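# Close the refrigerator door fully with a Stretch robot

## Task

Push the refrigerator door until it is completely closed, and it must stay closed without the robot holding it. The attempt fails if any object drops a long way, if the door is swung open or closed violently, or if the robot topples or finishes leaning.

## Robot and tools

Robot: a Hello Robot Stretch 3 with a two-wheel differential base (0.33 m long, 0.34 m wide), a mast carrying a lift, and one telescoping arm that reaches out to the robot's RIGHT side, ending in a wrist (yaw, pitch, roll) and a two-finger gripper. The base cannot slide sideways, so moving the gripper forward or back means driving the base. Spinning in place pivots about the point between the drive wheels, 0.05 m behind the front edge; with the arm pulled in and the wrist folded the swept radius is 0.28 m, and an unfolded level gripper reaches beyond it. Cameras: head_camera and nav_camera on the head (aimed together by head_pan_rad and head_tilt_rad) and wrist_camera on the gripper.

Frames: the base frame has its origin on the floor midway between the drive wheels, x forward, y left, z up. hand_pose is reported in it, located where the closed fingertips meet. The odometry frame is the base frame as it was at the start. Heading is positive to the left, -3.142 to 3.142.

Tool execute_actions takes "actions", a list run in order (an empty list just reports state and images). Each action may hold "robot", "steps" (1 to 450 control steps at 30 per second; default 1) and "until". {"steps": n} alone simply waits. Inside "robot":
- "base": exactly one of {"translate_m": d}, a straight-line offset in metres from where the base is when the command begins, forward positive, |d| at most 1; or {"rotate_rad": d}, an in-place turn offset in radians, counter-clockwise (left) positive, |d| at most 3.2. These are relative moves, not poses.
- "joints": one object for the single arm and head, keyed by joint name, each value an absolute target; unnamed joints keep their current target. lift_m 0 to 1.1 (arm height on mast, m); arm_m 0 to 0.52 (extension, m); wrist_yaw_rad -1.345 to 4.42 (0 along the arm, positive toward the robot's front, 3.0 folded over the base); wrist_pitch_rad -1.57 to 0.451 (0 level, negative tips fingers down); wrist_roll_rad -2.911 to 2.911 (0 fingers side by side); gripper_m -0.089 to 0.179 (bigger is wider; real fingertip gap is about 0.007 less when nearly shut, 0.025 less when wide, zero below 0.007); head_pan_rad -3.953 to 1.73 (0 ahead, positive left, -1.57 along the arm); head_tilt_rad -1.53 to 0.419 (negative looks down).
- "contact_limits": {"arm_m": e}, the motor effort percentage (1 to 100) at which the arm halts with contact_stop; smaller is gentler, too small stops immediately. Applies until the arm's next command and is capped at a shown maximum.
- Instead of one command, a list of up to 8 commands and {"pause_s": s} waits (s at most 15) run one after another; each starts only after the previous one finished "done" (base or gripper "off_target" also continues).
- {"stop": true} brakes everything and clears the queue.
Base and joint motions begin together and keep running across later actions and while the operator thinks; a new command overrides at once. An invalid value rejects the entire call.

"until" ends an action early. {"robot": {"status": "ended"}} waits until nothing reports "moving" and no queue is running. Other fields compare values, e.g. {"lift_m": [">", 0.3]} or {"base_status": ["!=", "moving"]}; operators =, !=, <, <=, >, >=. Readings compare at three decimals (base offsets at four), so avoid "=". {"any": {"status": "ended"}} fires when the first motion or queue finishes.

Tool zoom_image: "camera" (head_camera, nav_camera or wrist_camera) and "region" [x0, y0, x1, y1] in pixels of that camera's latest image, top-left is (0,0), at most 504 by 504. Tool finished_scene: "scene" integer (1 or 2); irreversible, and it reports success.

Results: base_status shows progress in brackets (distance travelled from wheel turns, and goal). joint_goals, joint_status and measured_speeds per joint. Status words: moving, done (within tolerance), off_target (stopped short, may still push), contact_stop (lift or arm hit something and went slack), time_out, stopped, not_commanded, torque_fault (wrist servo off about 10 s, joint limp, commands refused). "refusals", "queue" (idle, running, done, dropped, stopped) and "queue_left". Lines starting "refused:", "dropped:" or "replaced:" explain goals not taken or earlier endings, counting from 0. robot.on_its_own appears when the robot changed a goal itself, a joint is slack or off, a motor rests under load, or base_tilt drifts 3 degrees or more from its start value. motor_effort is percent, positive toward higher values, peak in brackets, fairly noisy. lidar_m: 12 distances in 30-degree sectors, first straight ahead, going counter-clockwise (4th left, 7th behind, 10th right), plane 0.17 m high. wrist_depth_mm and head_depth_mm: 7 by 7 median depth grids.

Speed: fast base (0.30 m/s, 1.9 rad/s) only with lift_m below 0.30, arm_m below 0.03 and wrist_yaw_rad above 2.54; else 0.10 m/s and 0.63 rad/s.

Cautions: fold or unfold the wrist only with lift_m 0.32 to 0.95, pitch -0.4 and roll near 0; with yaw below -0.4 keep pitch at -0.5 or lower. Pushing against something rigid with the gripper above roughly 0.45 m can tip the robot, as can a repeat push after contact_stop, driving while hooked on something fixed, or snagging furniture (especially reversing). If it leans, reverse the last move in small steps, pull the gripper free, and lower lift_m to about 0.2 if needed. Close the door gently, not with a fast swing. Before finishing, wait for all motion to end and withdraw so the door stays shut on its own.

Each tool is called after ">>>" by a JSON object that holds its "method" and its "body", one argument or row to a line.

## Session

>>> {"method": "execute_actions", "body": {
  "actions": [
    {"robot":{"joints":{"head_tilt_rad":-0.7}},"steps":25}
  ]
}}

Scene clock: 0.83 s.
robot.base_odometry: x=+0.000 y=+0.000 heading=+0.000 (m, m, rad; robot's odometry frame)
robot.turned_by_wheels: +0.000 (rad since the last result)
robot.turned_by_imu: +0.000 (rad since the last result)
robot.base_tilt: forward=+0.3 right=-0.7 (deg)
robot.lidar_m: 2.70 4.03 1.43 1.45 1.25 1.23 1.00 0.78 0.78 0.83 0.88 2.52
robot.head_depth_mm: 2200 2436 2527 1959 1595 1353 1169 / 2305 2563 2560 1980 1604 1353 1170 / 2481 2792 2574 1999 1617 1355 1179 / 2656 3008 2570 1975 1609 1364 1177 / 2823 3182 2561 1987 1632 1371 1182 / 3098 3304 2607 2003 1634 1372 1180 / 3313 3554 2620 2021 1634 1374 1192
robot.base_status: not_commanded
robot.joint_positions: lift_m=+0.570 arm_m=-0.003 wrist_yaw_rad=+2.846 wrist_pitch_rad=-0.464 wrist_roll_rad=-0.014 gripper_m=+0.037 head_pan_rad=+0.003 head_tilt_rad=-0.691
robot.joint_goals: lift_m=+0.570 arm_m=-0.003 wrist_yaw_rad=+2.846 wrist_pitch_rad=-0.464 wrist_roll_rad=-0.014 gripper_m=+0.037 head_pan_rad=+0.003 head_tilt_rad=-0.700
robot.joint_status: lift_m=not_commanded arm_m=not_commanded wrist_yaw_rad=not_commanded wrist_pitch_rad=not_commanded wrist_roll_rad=not_commanded gripper_m=not_commanded head_pan_rad=not_commanded head_tilt_rad=moving
robot.measured_speeds: translate_m=+0.000 rotate_rad=+0.000 lift_m=+0.000 arm_m=+0.000 wrist_yaw_rad=+0.000 wrist_pitch_rad=+0.000 wrist_roll_rad=+0.000 head_pan_rad=+0.000 head_tilt_rad=+0.000
robot: refusals=0 queue=running queue_left=0
robot.motor_effort: left_wheel=+0(0) right_wheel=-1(1) lift_m=+34(34) arm_m=+0(0) wrist_yaw_rad=+0(0) wrist_pitch_rad=+6(6) wrist_roll_rad=+1(1) gripper_m=+0(0) head_pan_rad=+0(1) head_tilt_rad=-4(30) (%)
robot.hand_pose: x=+0.0424 y=+0.0667 z=+0.5722 quat_wxyz=(+0.262, +0.700, +0.062, +0.662) (m; robot's base frame)
robot.wrist_depth_mm: - - - - - - - / - - - - - - - / - - - - - - - / - - - - - - - / - - - 996 984 944 925 / 875 - - 834 - 808 802 / 740 721 726 720 714 687 692
pictures: head_camera (sideways: a quarter turn clockwise sets it upright), nav_camera (sideways: a quarter turn counterclockwise sets it upright), wrist_camera
Images, in order (width x height): head_camera 896x504, nav_camera 672x504, wrist_camera 644x364.

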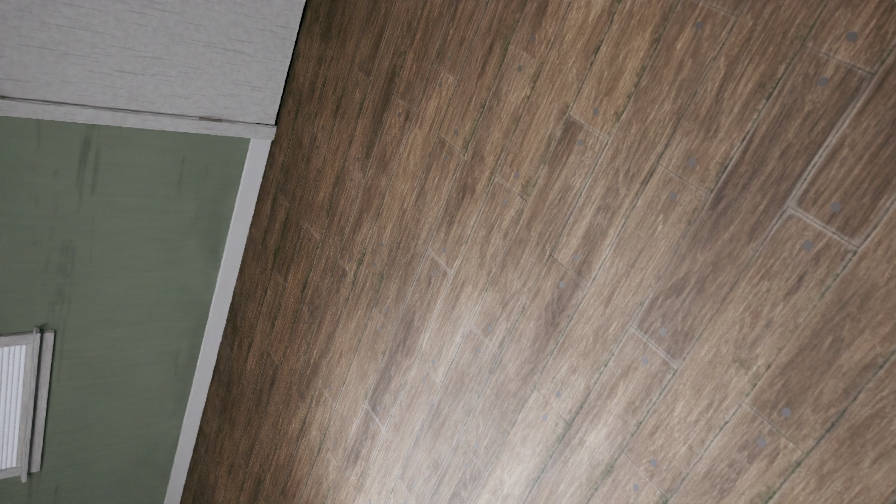

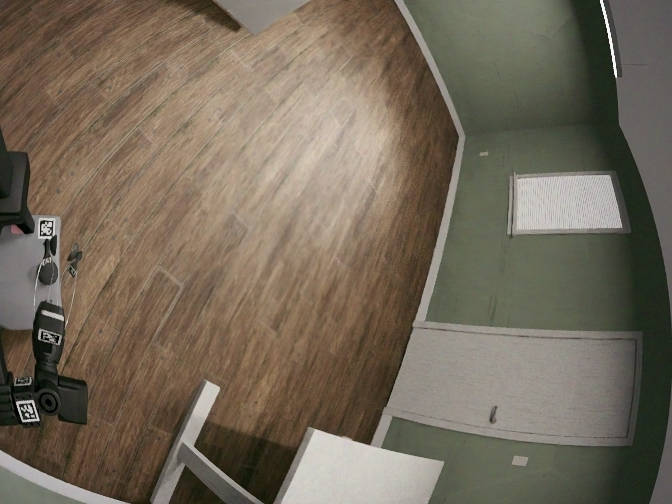

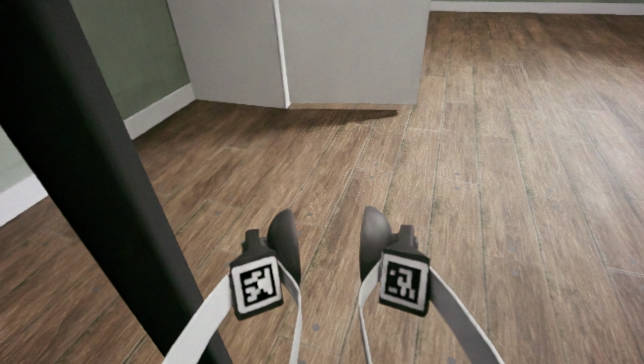

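>>> {"method": "execute_actions", "body": {
  "actions": [
    {"robot":[{"base":{"rotate_rad":0.6},"joints":{"lift_m":0.26,"wrist_yaw_rad":3,"wrist_pitch_rad":-0.4,"head_pan_rad":1.7,"head_tilt_rad":-0.85}},{"base":{"translate_m":1}},{"base":{"translate_m":1}}],"steps":450,"until":{"robot":{"status":"ended"}}}
  ]
}}

Scene clock: 25.20 s.
robot.base_odometry: x=+1.651 y=+1.129 heading=+0.600 (m, m, rad; robot's odometry frame)
robot.turned_by_wheels: +0.600 (rad since the last result)
robot.turned_by_imu: +0.594 (rad since the last result)
robot.base_tilt: forward=+0.6 right=-0.8 (deg)
robot.lidar_m: 2.13 2.11 2.31 1.90 0.86 0.80 2.66 2.20 2.25 1.88 1.87 2.07
robot.head_depth_mm: 1900 2215 2021 1678 1446 1263 1118 / 1855 2151 2041 1689 1454 1264 1115 / 1796 2085 2057 1693 1447 1267 1127 / 1765 2035 2056 1703 1449 1270 1143 / 1708 1974 2042 1706 1453 1288 - / 1583 1419 1712 1707 - - - / 1494 1546 1873 - - 1234 1131
robot.base_status: done (translate_m +1.0000 of +1.0000)
robot.joint_positions: lift_m=+0.260 arm_m=-0.003 wrist_yaw_rad=+2.999 wrist_pitch_rad=-0.423 wrist_roll_rad=-0.014 gripper_m=+0.037 head_pan_rad=+1.693 head_tilt_rad=-0.840
robot.joint_goals: lift_m=+0.260 arm_m=-0.003 wrist_yaw_rad=+3.000 wrist_pitch_rad=-0.400 wrist_roll_rad=-0.014 gripper_m=+0.037 head_pan_rad=+1.700 head_tilt_rad=-0.850
robot.joint_status: lift_m=done arm_m=not_commanded wrist_yaw_rad=done wrist_pitch_rad=done wrist_roll_rad=not_commanded gripper_m=not_commanded head_pan_rad=done head_tilt_rad=done
robot.measured_speeds: translate_m=+0.000 rotate_rad=+0.000 lift_m=+0.000 arm_m=+0.000 wrist_yaw_rad=+0.000 wrist_pitch_rad=+0.000 wrist_roll_rad=+0.000 head_pan_rad=+0.000 head_tilt_rad=+0.000
robot: refusals=0 queue=done queue_left=0
robot.motor_effort: left_wheel=-1(4) right_wheel=+2(11) lift_m=+31(33) arm_m=+0(0) wrist_yaw_rad=+2(3) wrist_pitch_rad=+10(11) wrist_roll_rad=+1(1) gripper_m=-1(0) head_pan_rad=+2(33) head_tilt_rad=-3(16) (%)
robot.hand_pose: x=+0.0106 y=+0.0794 z=+0.2717 quat_wxyz=(+0.197, +0.695, +0.100, +0.684) (m; robot's base frame)
robot.wrist_depth_mm: - - - - - - - / - - - - - - - / - - 926 903 884 860 843 / 740 734 707 691 684 660 657 / 596 592 - 579 584 541 534 / 496 505 - - - 463 455 / 434 - - - 403 400 391
pictures: head_camera (sideways: a quarter turn clockwise sets it upright), nav_camera (sideways: a quarter turn counterclockwise sets it upright), wrist_camera
Images, in order (width x height): head_camera 896x504, nav_camera 672x504, wrist_camera 644x364.

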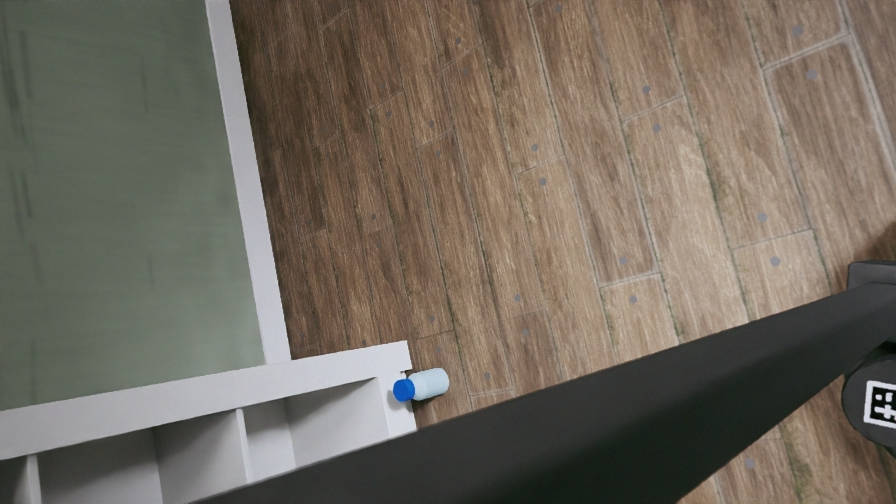

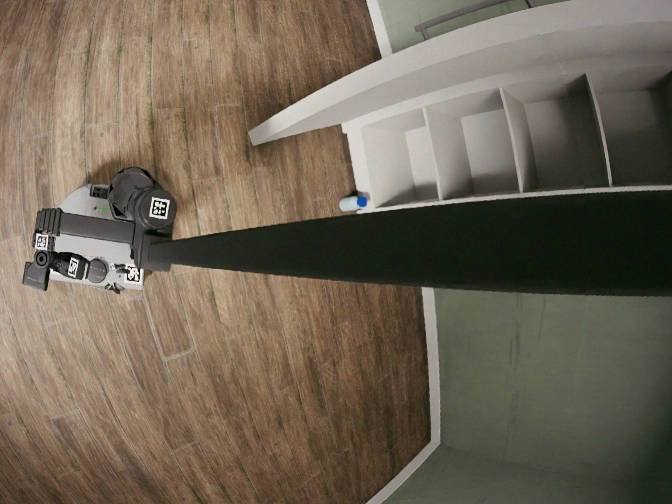

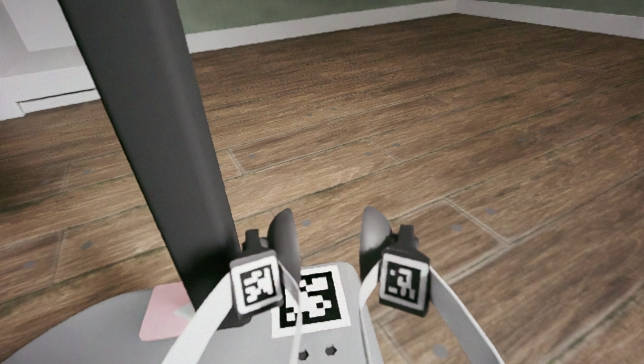

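>>> {"method": "execute_actions", "body": {
  "actions": [
    {"robot":[{"base":{"rotate_rad":1.8}},{"base":{"translate_m":0.47}},{"base":{"rotate_rad":1.86},"joints":{"lift_m":0.33,"head_pan_rad":-1.57,"head_tilt_rad":-0.9}},{"joints":{"wrist_yaw_rad":0,"gripper_m":0.15}},{"joints":{"lift_m":0.05,"arm_m":0.25}}],"steps":450,"until":{"robot":{"status":"ended"}}}
  ]
}}

Scene clock: 51.50 s.
robot.base_odometry: x=+1.304 y=+1.447 heading=-2.024 (m, m, rad; robot's odometry frame)
robot.turned_by_wheels: +3.660 (rad since the last result)
robot.turned_by_imu: +3.617 (rad since the last result)
robot.base_tilt: forward=+0.3 right=-0.8 (deg)
robot.lidar_m: 2.34 2.91 2.35 2.32 2.53 2.07 2.05 1.80 1.44 0.87 0.54 0.49
robot.head_depth_mm: 1254 1463 1743 1615 1406 1241 1105 / 1280 1477 1775 1623 1400 1236 1124 / 786 914 1117 1518 1420 1269 1133 / 928 1325 1233 1502 1412 1225 1137 / 931 1342 1238 1505 1408 1244 1117 / 939 1320 1238 1502 1420 1248 1120 / 940 1121 1180 1276 1194 1127 1118
robot.base_status: done (rotate_rad +1.8599 of +1.8600)
robot.joint_positions: lift_m=+0.050 arm_m=+0.250 wrist_yaw_rad=+0.001 wrist_pitch_rad=-0.422 wrist_roll_rad=-0.014 gripper_m=+0.150 head_pan_rad=-1.563 head_tilt_rad=-0.890
robot.joint_goals: lift_m=+0.050 arm_m=+0.250 wrist_yaw_rad=+0.000 wrist_pitch_rad=-0.400 wrist_roll_rad=-0.014 gripper_m=+0.150 head_pan_rad=-1.570 head_tilt_rad=-0.900
robot.joint_status: lift_m=done arm_m=done wrist_yaw_rad=done wrist_pitch_rad=done wrist_roll_rad=not_commanded gripper_m=done head_pan_rad=done head_tilt_rad=done
robot.measured_speeds: translate_m=+0.000 rotate_rad=+0.000 lift_m=+0.000 arm_m=+0.000 wrist_yaw_rad=+0.000 wrist_pitch_rad=+0.000 wrist_roll_rad=+0.000 head_pan_rad=+0.000 head_tilt_rad=+0.000
robot: refusals=0 queue=done queue_left=0
robot.motor_effort: left_wheel=-1(7) right_wheel=+2(8) lift_m=+31(38) arm_m=+4(7) wrist_yaw_rad=-1(2) wrist_pitch_rad=+10(10) wrist_roll_rad=+1(1) gripper_m=+1(100) head_pan_rad=-3(33) head_tilt_rad=-5(12) (%)
robot.hand_pose: x=-0.0213 y=-0.6185 z=+0.0618 quat_wxyz=(+0.697, +0.150, -0.686, -0.147) (m; robot's base frame)
robot.wrist_depth_mm: 406 392 371 255 336 801 765 / 431 412 395 270 371 549 532 / 454 438 426 288 388 394 383 / 340 333 328 307 314 305 302 / 273 278 263 260 255 260 247 / 228 - 221 218 216 207 210 / 201 188 191 189 186 184 181
pictures: head_camera (sideways: a quarter turn clockwise sets it upright), nav_camera (sideways: a quarter turn counterclockwise sets it upright), wrist_camera
Images, in order (width x height): head_camera 896x504, nav_camera 672x504, wrist_camera 644x364.

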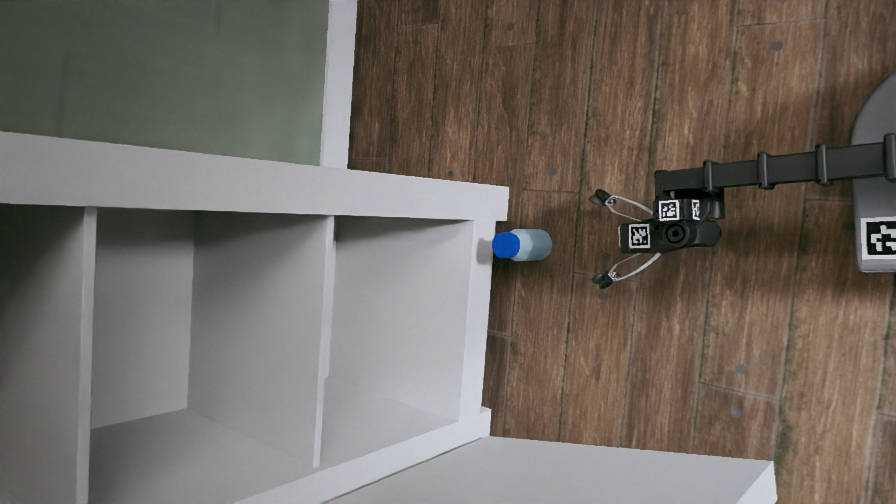

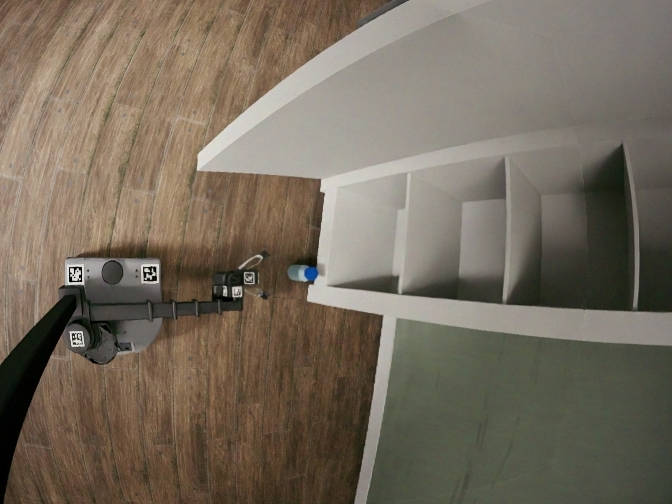

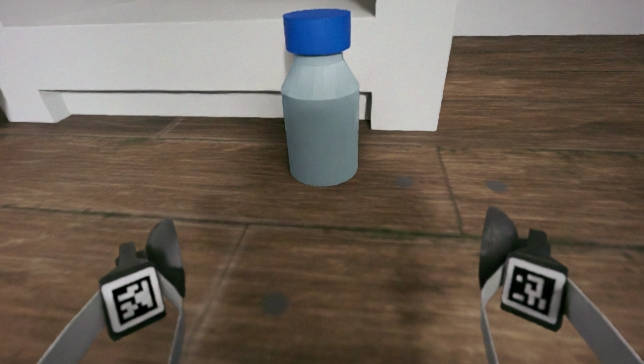

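>>> {"method": "execute_actions", "body": {
  "actions": [
    {"robot":[{"joints":{"arm_m":0.41}},{"joints":{"gripper_m":0.0}},{"joints":{"lift_m":0.07}},{"base":{"rotate_rad":-0.6},"joints":{"arm_m":0.3}},{"joints":{"lift_m":0.055}},{"joints":{"gripper_m":0.14}},{"joints":{"lift_m":0.34}},{"joints":{"wrist_yaw_rad":3,"gripper_m":0.03,"arm_m":0}}],"steps":450,"until":{"robot":{"status":"ended"}}},
    {"steps":200,"until":{"robot":{"status":"ended"}}}
  ]
}}

>>> {"method": "execute_actions", "body": {
  "actions": [
    {"robot":[{"joints":{"lift_m":0.28,"head_pan_rad":0.3},"base":{"rotate_rad":0.8}},{"base":{"translate_m":0.9}},{"base":{"rotate_rad":-2.5}},{"base":{"translate_m":0.5},"joints":{"lift_m":0.33}}],"steps":450,"until":{"robot":{"status":"ended"}}}
  ]
}}

Scene clock: 75.73 s.
robot.base_odometry: x=+1.304 y=+1.447 heading=-2.623 (m, m, rad; robot's odometry frame)
robot.turned_by_wheels: -0.600 (rad since the last result)
robot.turned_by_imu: -0.594 (rad since the last result)
robot.base_tilt: forward=+0.5 right=-0.6 (deg)
robot.lidar_m: 0.49 2.34 2.87 2.37 2.34 2.47 2.09 2.05 1.90 1.46 0.87 0.59
robot.head_depth_mm: 1742 2090 1918 1624 1409 1248 1111 / 1639 1956 1924 1627 1408 1243 1127 / 1550 1806 1921 1631 1414 1241 - / 1456 1703 1891 1628 1379 1245 - / 1390 1600 1836 1631 1425 1251 1118 / 1328 1512 1771 1634 1409 1257 1116 / 1262 1429 1627 1269 1372 1258 1125
robot.base_status: done (rotate_rad -0.5999 of -0.6000)
robot.joint_positions: lift_m=+0.340 arm_m=+0.000 wrist_yaw_rad=+2.998 wrist_pitch_rad=-0.423 wrist_roll_rad=-0.014 gripper_m=+0.030 head_pan_rad=-1.563 head_tilt_rad=-0.890
robot.joint_goals: lift_m=+0.340 arm_m=+0.000 wrist_yaw_rad=+3.000 wrist_pitch_rad=-0.400 wrist_roll_rad=-0.014 gripper_m=+0.030 head_pan_rad=-1.570 head_tilt_rad=-0.900
robot.joint_status: lift_m=done arm_m=done wrist_yaw_rad=done wrist_pitch_rad=done wrist_roll_rad=not_commanded gripper_m=done head_pan_rad=done head_tilt_rad=done
robot.measured_speeds: translate_m=+0.000 rotate_rad=+0.000 lift_m=+0.000 arm_m=+0.000 wrist_yaw_rad=+0.000 wrist_pitch_rad=+0.000 wrist_roll_rad=+0.000 head_pan_rad=+0.000 head_tilt_rad=+0.000
robot: refusals=0 queue=done queue_left=0
robot.motor_effort: left_wheel=+2(6) right_wheel=-3(9) lift_m=+38(41) arm_m=-4(3) wrist_yaw_rad=+2(4) wrist_pitch_rad=+10(25) wrist_roll_rad=+1(1) gripper_m=+0(100) head_pan_rad=-2(2) head_tilt_rad=-4(4) (%)
robot.hand_pose: x=+0.0108 y=+0.0761 z=+0.3514 quat_wxyz=(+0.197, +0.695, +0.100, +0.684) (m; robot's base frame)
robot.wrist_depth_mm: - - - - - - - / - - - - - - - / - - - - - - - / 895 901 862 838 826 802 779 / 722 703 734 684 693 659 645 / 597 594 - 568 580 555 542 / 515 523 - - 485 479 476
pictures: head_camera (sideways: a quarter turn clockwise sets it upright), nav_camera (sideways: a quarter turn counterclockwise sets it upright), wrist_camera
Images, in order (width x height): head_camera 896x504, nav_camera 672x504, wrist_camera 644x364.

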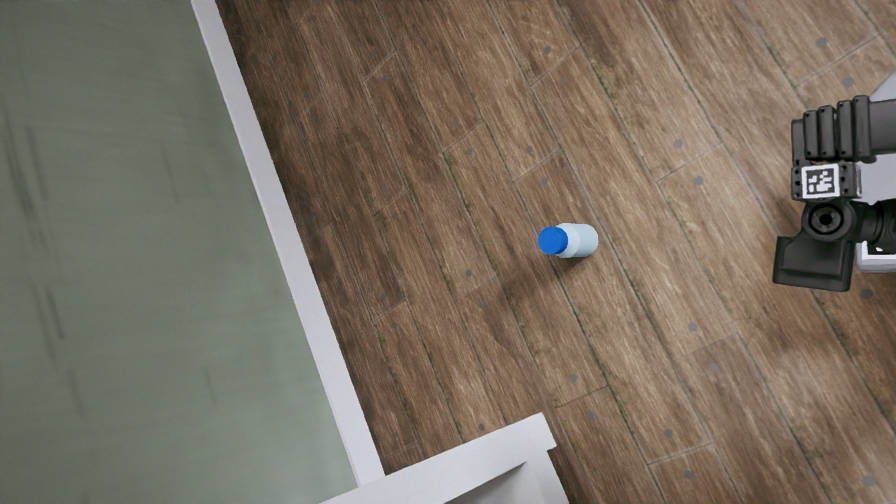

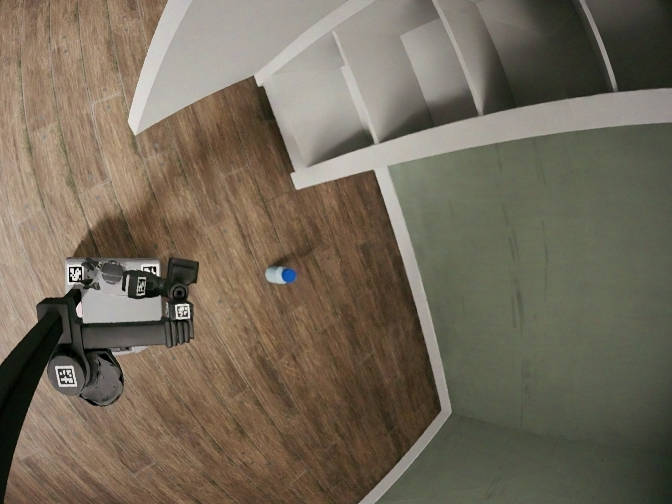

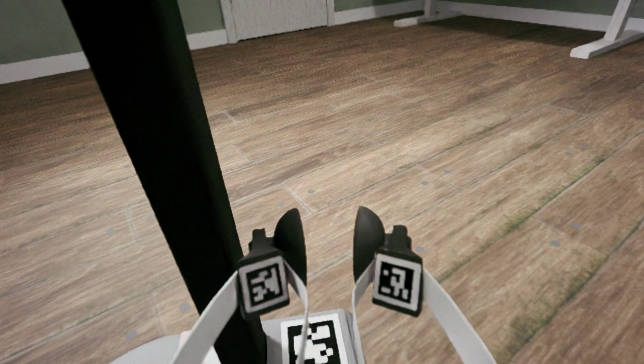

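Scene clock: 90.73 s.
robot.base_odometry: x=+0.890 y=+1.038 heading=+1.960 (m, m, rad; robot's odometry frame)
robot.turned_by_wheels: -1.700 (rad since the last result)
robot.turned_by_imu: -1.680 (rad since the last result)
robot.base_tilt: forward=+0.7 right=-0.9 (deg)
robot.lidar_m: 0.16 0.24 1.35 1.78 2.14 1.84 2.56 2.43 2.51 2.76 2.62 0.20
robot.head_depth_mm: - - - - 320 1218 1112 / - - - - - 382 1108 / - - - - 308 389 743 / - - - 319 405 536 1079 / - - - - 987 1217 1120 / - - 553 870 1389 1250 1124 / 365 532 1480 1645 1427 1255 1123
robot.base_status: moving (translate_m +0.5000 of +0.5000)
robot.joint_positions: lift_m=+0.330 arm_m=+0.000 wrist_yaw_rad=+2.999 wrist_pitch_rad=-0.422 wrist_roll_rad=-0.014 gripper_m=+0.030 head_pan_rad=+0.293 head_tilt_rad=-0.890
robot.joint_goals: lift_m=+0.330 arm_m=+0.000 wrist_yaw_rad=+3.000 wrist_pitch_rad=-0.400 wrist_roll_rad=-0.014 gripper_m=+0.030 head_pan_rad=+0.300 head_tilt_rad=-0.900
robot.joint_status: lift_m=done arm_m=done wrist_yaw_rad=done wrist_pitch_rad=done wrist_roll_rad=not_commanded gripper_m=done head_pan_rad=done head_tilt_rad=done
robot.measured_speeds: translate_m=+0.000 rotate_rad=+0.000 lift_m=+0.000 arm_m=+0.000 wrist_yaw_rad=+0.000 wrist_pitch_rad=+0.000 wrist_roll_rad=+0.000 head_pan_rad=+0.000 head_tilt_rad=+0.000
robot: refusals=0 queue=running queue_left=0
robot.motor_effort: left_wheel=+1(8) right_wheel=-3(9) lift_m=+37(39) arm_m=-4(5) wrist_yaw_rad=+1(2) wrist_pitch_rad=+10(10) wrist_roll_rad=+1(0) gripper_m=+0(0) head_pan_rad=+2(33) head_tilt_rad=-3(3) (%)
robot.hand_pose: x=+0.0106 y=+0.0763 z=+0.3416 quat_wxyz=(+0.197, +0.695, +0.100, +0.684) (m; robot's base frame)
robot.wrist_depth_mm: - - - - - - - / - - - - - - - / - - - - - - 940 / 882 853 830 827 804 791 592 / 704 690 705 671 677 641 449 / 588 580 - 563 565 548 360 / 509 512 - - 480 472 300
pictures: head_camera (sideways: a quarter turn clockwise sets it upright), nav_camera (sideways: a quarter turn counterclockwise sets it upright), wrist_camera
Images, in order (width x height): head_camera 896x504, nav_camera 672x504, wrist_camera 644x364.

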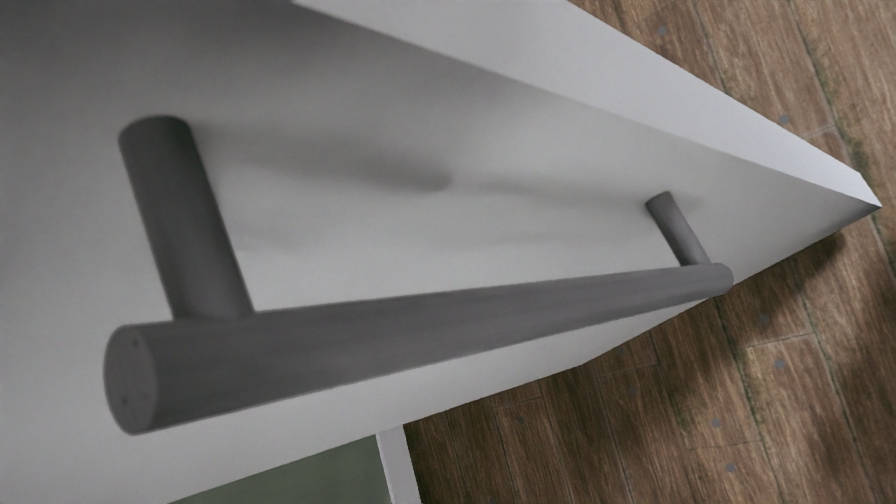

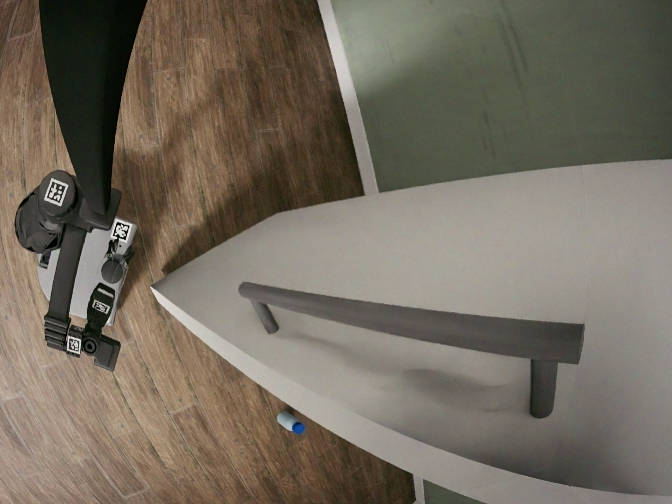

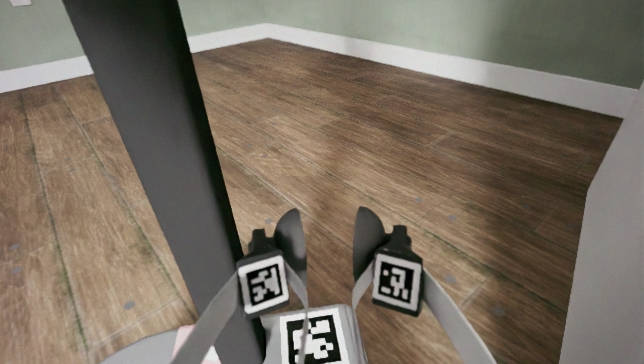

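>>> {"method": "execute_actions", "body": {
  "actions": [
    {"robot":[{"base":{"rotate_rad":-0.3},"joints":{"head_tilt_rad":-1.2}},{"base":{"translate_m":0.6}},{"base":{"rotate_rad":0.5}},{"base":{"translate_m":0.15}}],"steps":450,"until":{"robot":{"status":"ended"}}}
  ]
}}

Scene clock: 114.63 s.
robot.base_odometry: x=+0.753 y=+1.760 heading=+2.160 (m, m, rad; robot's odometry frame)
robot.turned_by_wheels: +0.200 (rad since the last result)
robot.turned_by_imu: +0.198 (rad since the last result)
robot.base_tilt: forward=+0.4 right=-0.9 (deg)
robot.lidar_m: 0.16 0.16 0.18 0.28 2.64 2.53 2.99 2.97 2.63 2.13 1.97 0.98
robot.head_depth_mm: - - 1418 1345 1261 1180 1106 / - - - 1339 1261 1195 - / - - - 340 1224 1202 - / - - - 354 732 1204 - / - - - 343 679 1204 - / - - - 341 633 1191 - / - - - 337 593 1187 -
robot.base_status: done (translate_m +0.1500 of +0.1500)
robot.joint_positions: lift_m=+0.330 arm_m=+0.000 wrist_yaw_rad=+2.999 wrist_pitch_rad=-0.422 wrist_roll_rad=-0.014 gripper_m=+0.030 head_pan_rad=+0.294 head_tilt_rad=-1.198
robot.joint_goals: lift_m=+0.330 arm_m=+0.000 wrist_yaw_rad=+3.000 wrist_pitch_rad=-0.400 wrist_roll_rad=-0.014 gripper_m=+0.030 head_pan_rad=+0.300 head_tilt_rad=-1.200
robot.joint_status: lift_m=done arm_m=done wrist_yaw_rad=done wrist_pitch_rad=done wrist_roll_rad=not_commanded gripper_m=done head_pan_rad=done head_tilt_rad=done
robot.measured_speeds: translate_m=+0.000 rotate_rad=+0.000 lift_m=+0.000 arm_m=+0.000 wrist_yaw_rad=+0.000 wrist_pitch_rad=+0.000 wrist_roll_rad=+0.000 head_pan_rad=+0.000 head_tilt_rad=+0.000
robot: refusals=0 queue=done queue_left=0
robot.motor_effort: left_wheel=-1(24) right_wheel=+1(14) lift_m=+36(37) arm_m=-4(4) wrist_yaw_rad=+1(1) wrist_pitch_rad=+10(10) wrist_roll_rad=+1(1) gripper_m=+0(0) head_pan_rad=+3(2) head_tilt_rad=-1(22) (%)
robot.hand_pose: x=+0.0105 y=+0.0763 z=+0.3417 quat_wxyz=(+0.197, +0.695, +0.100, +0.684) (m; robot's base frame)
robot.wrist_depth_mm: - - - 340 232 177 142 / - - - 377 250 186 148 / - - - 420 267 196 154 / 888 873 834 473 291 207 161 / 697 694 700 521 291 220 169 / 585 569 - 554 292 234 177 / 505 510 - - 394 242 187
pictures: head_camera (sideways: a quarter turn clockwise sets it upright), nav_camera (sideways: a quarter turn counterclockwise sets it upright), wrist_camera
Images, in order (width x height): head_camera 896x504, nav_camera 672x504, wrist_camera 644x364.

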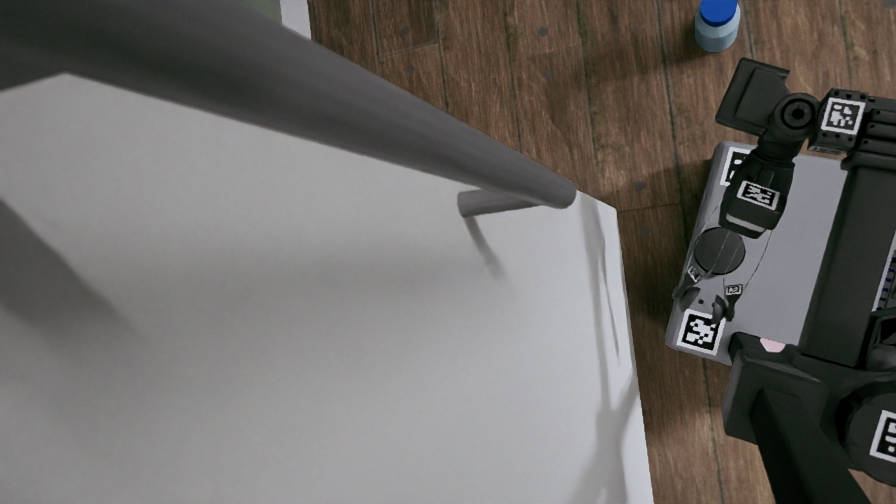

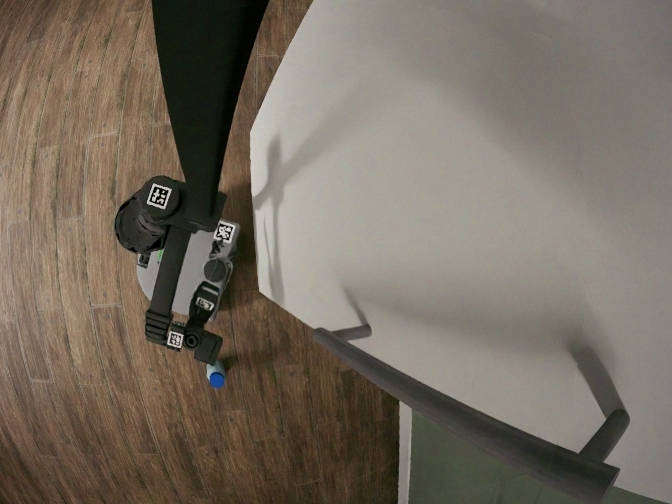

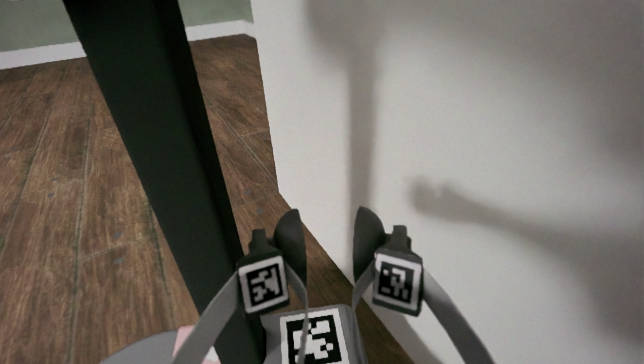

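The door pulled itself shut, parallel to the planks, as in scene 1.

>>> {"method": "finished_scene", "body": {
  "scene": 2
}}

The scene is finished: the task was done.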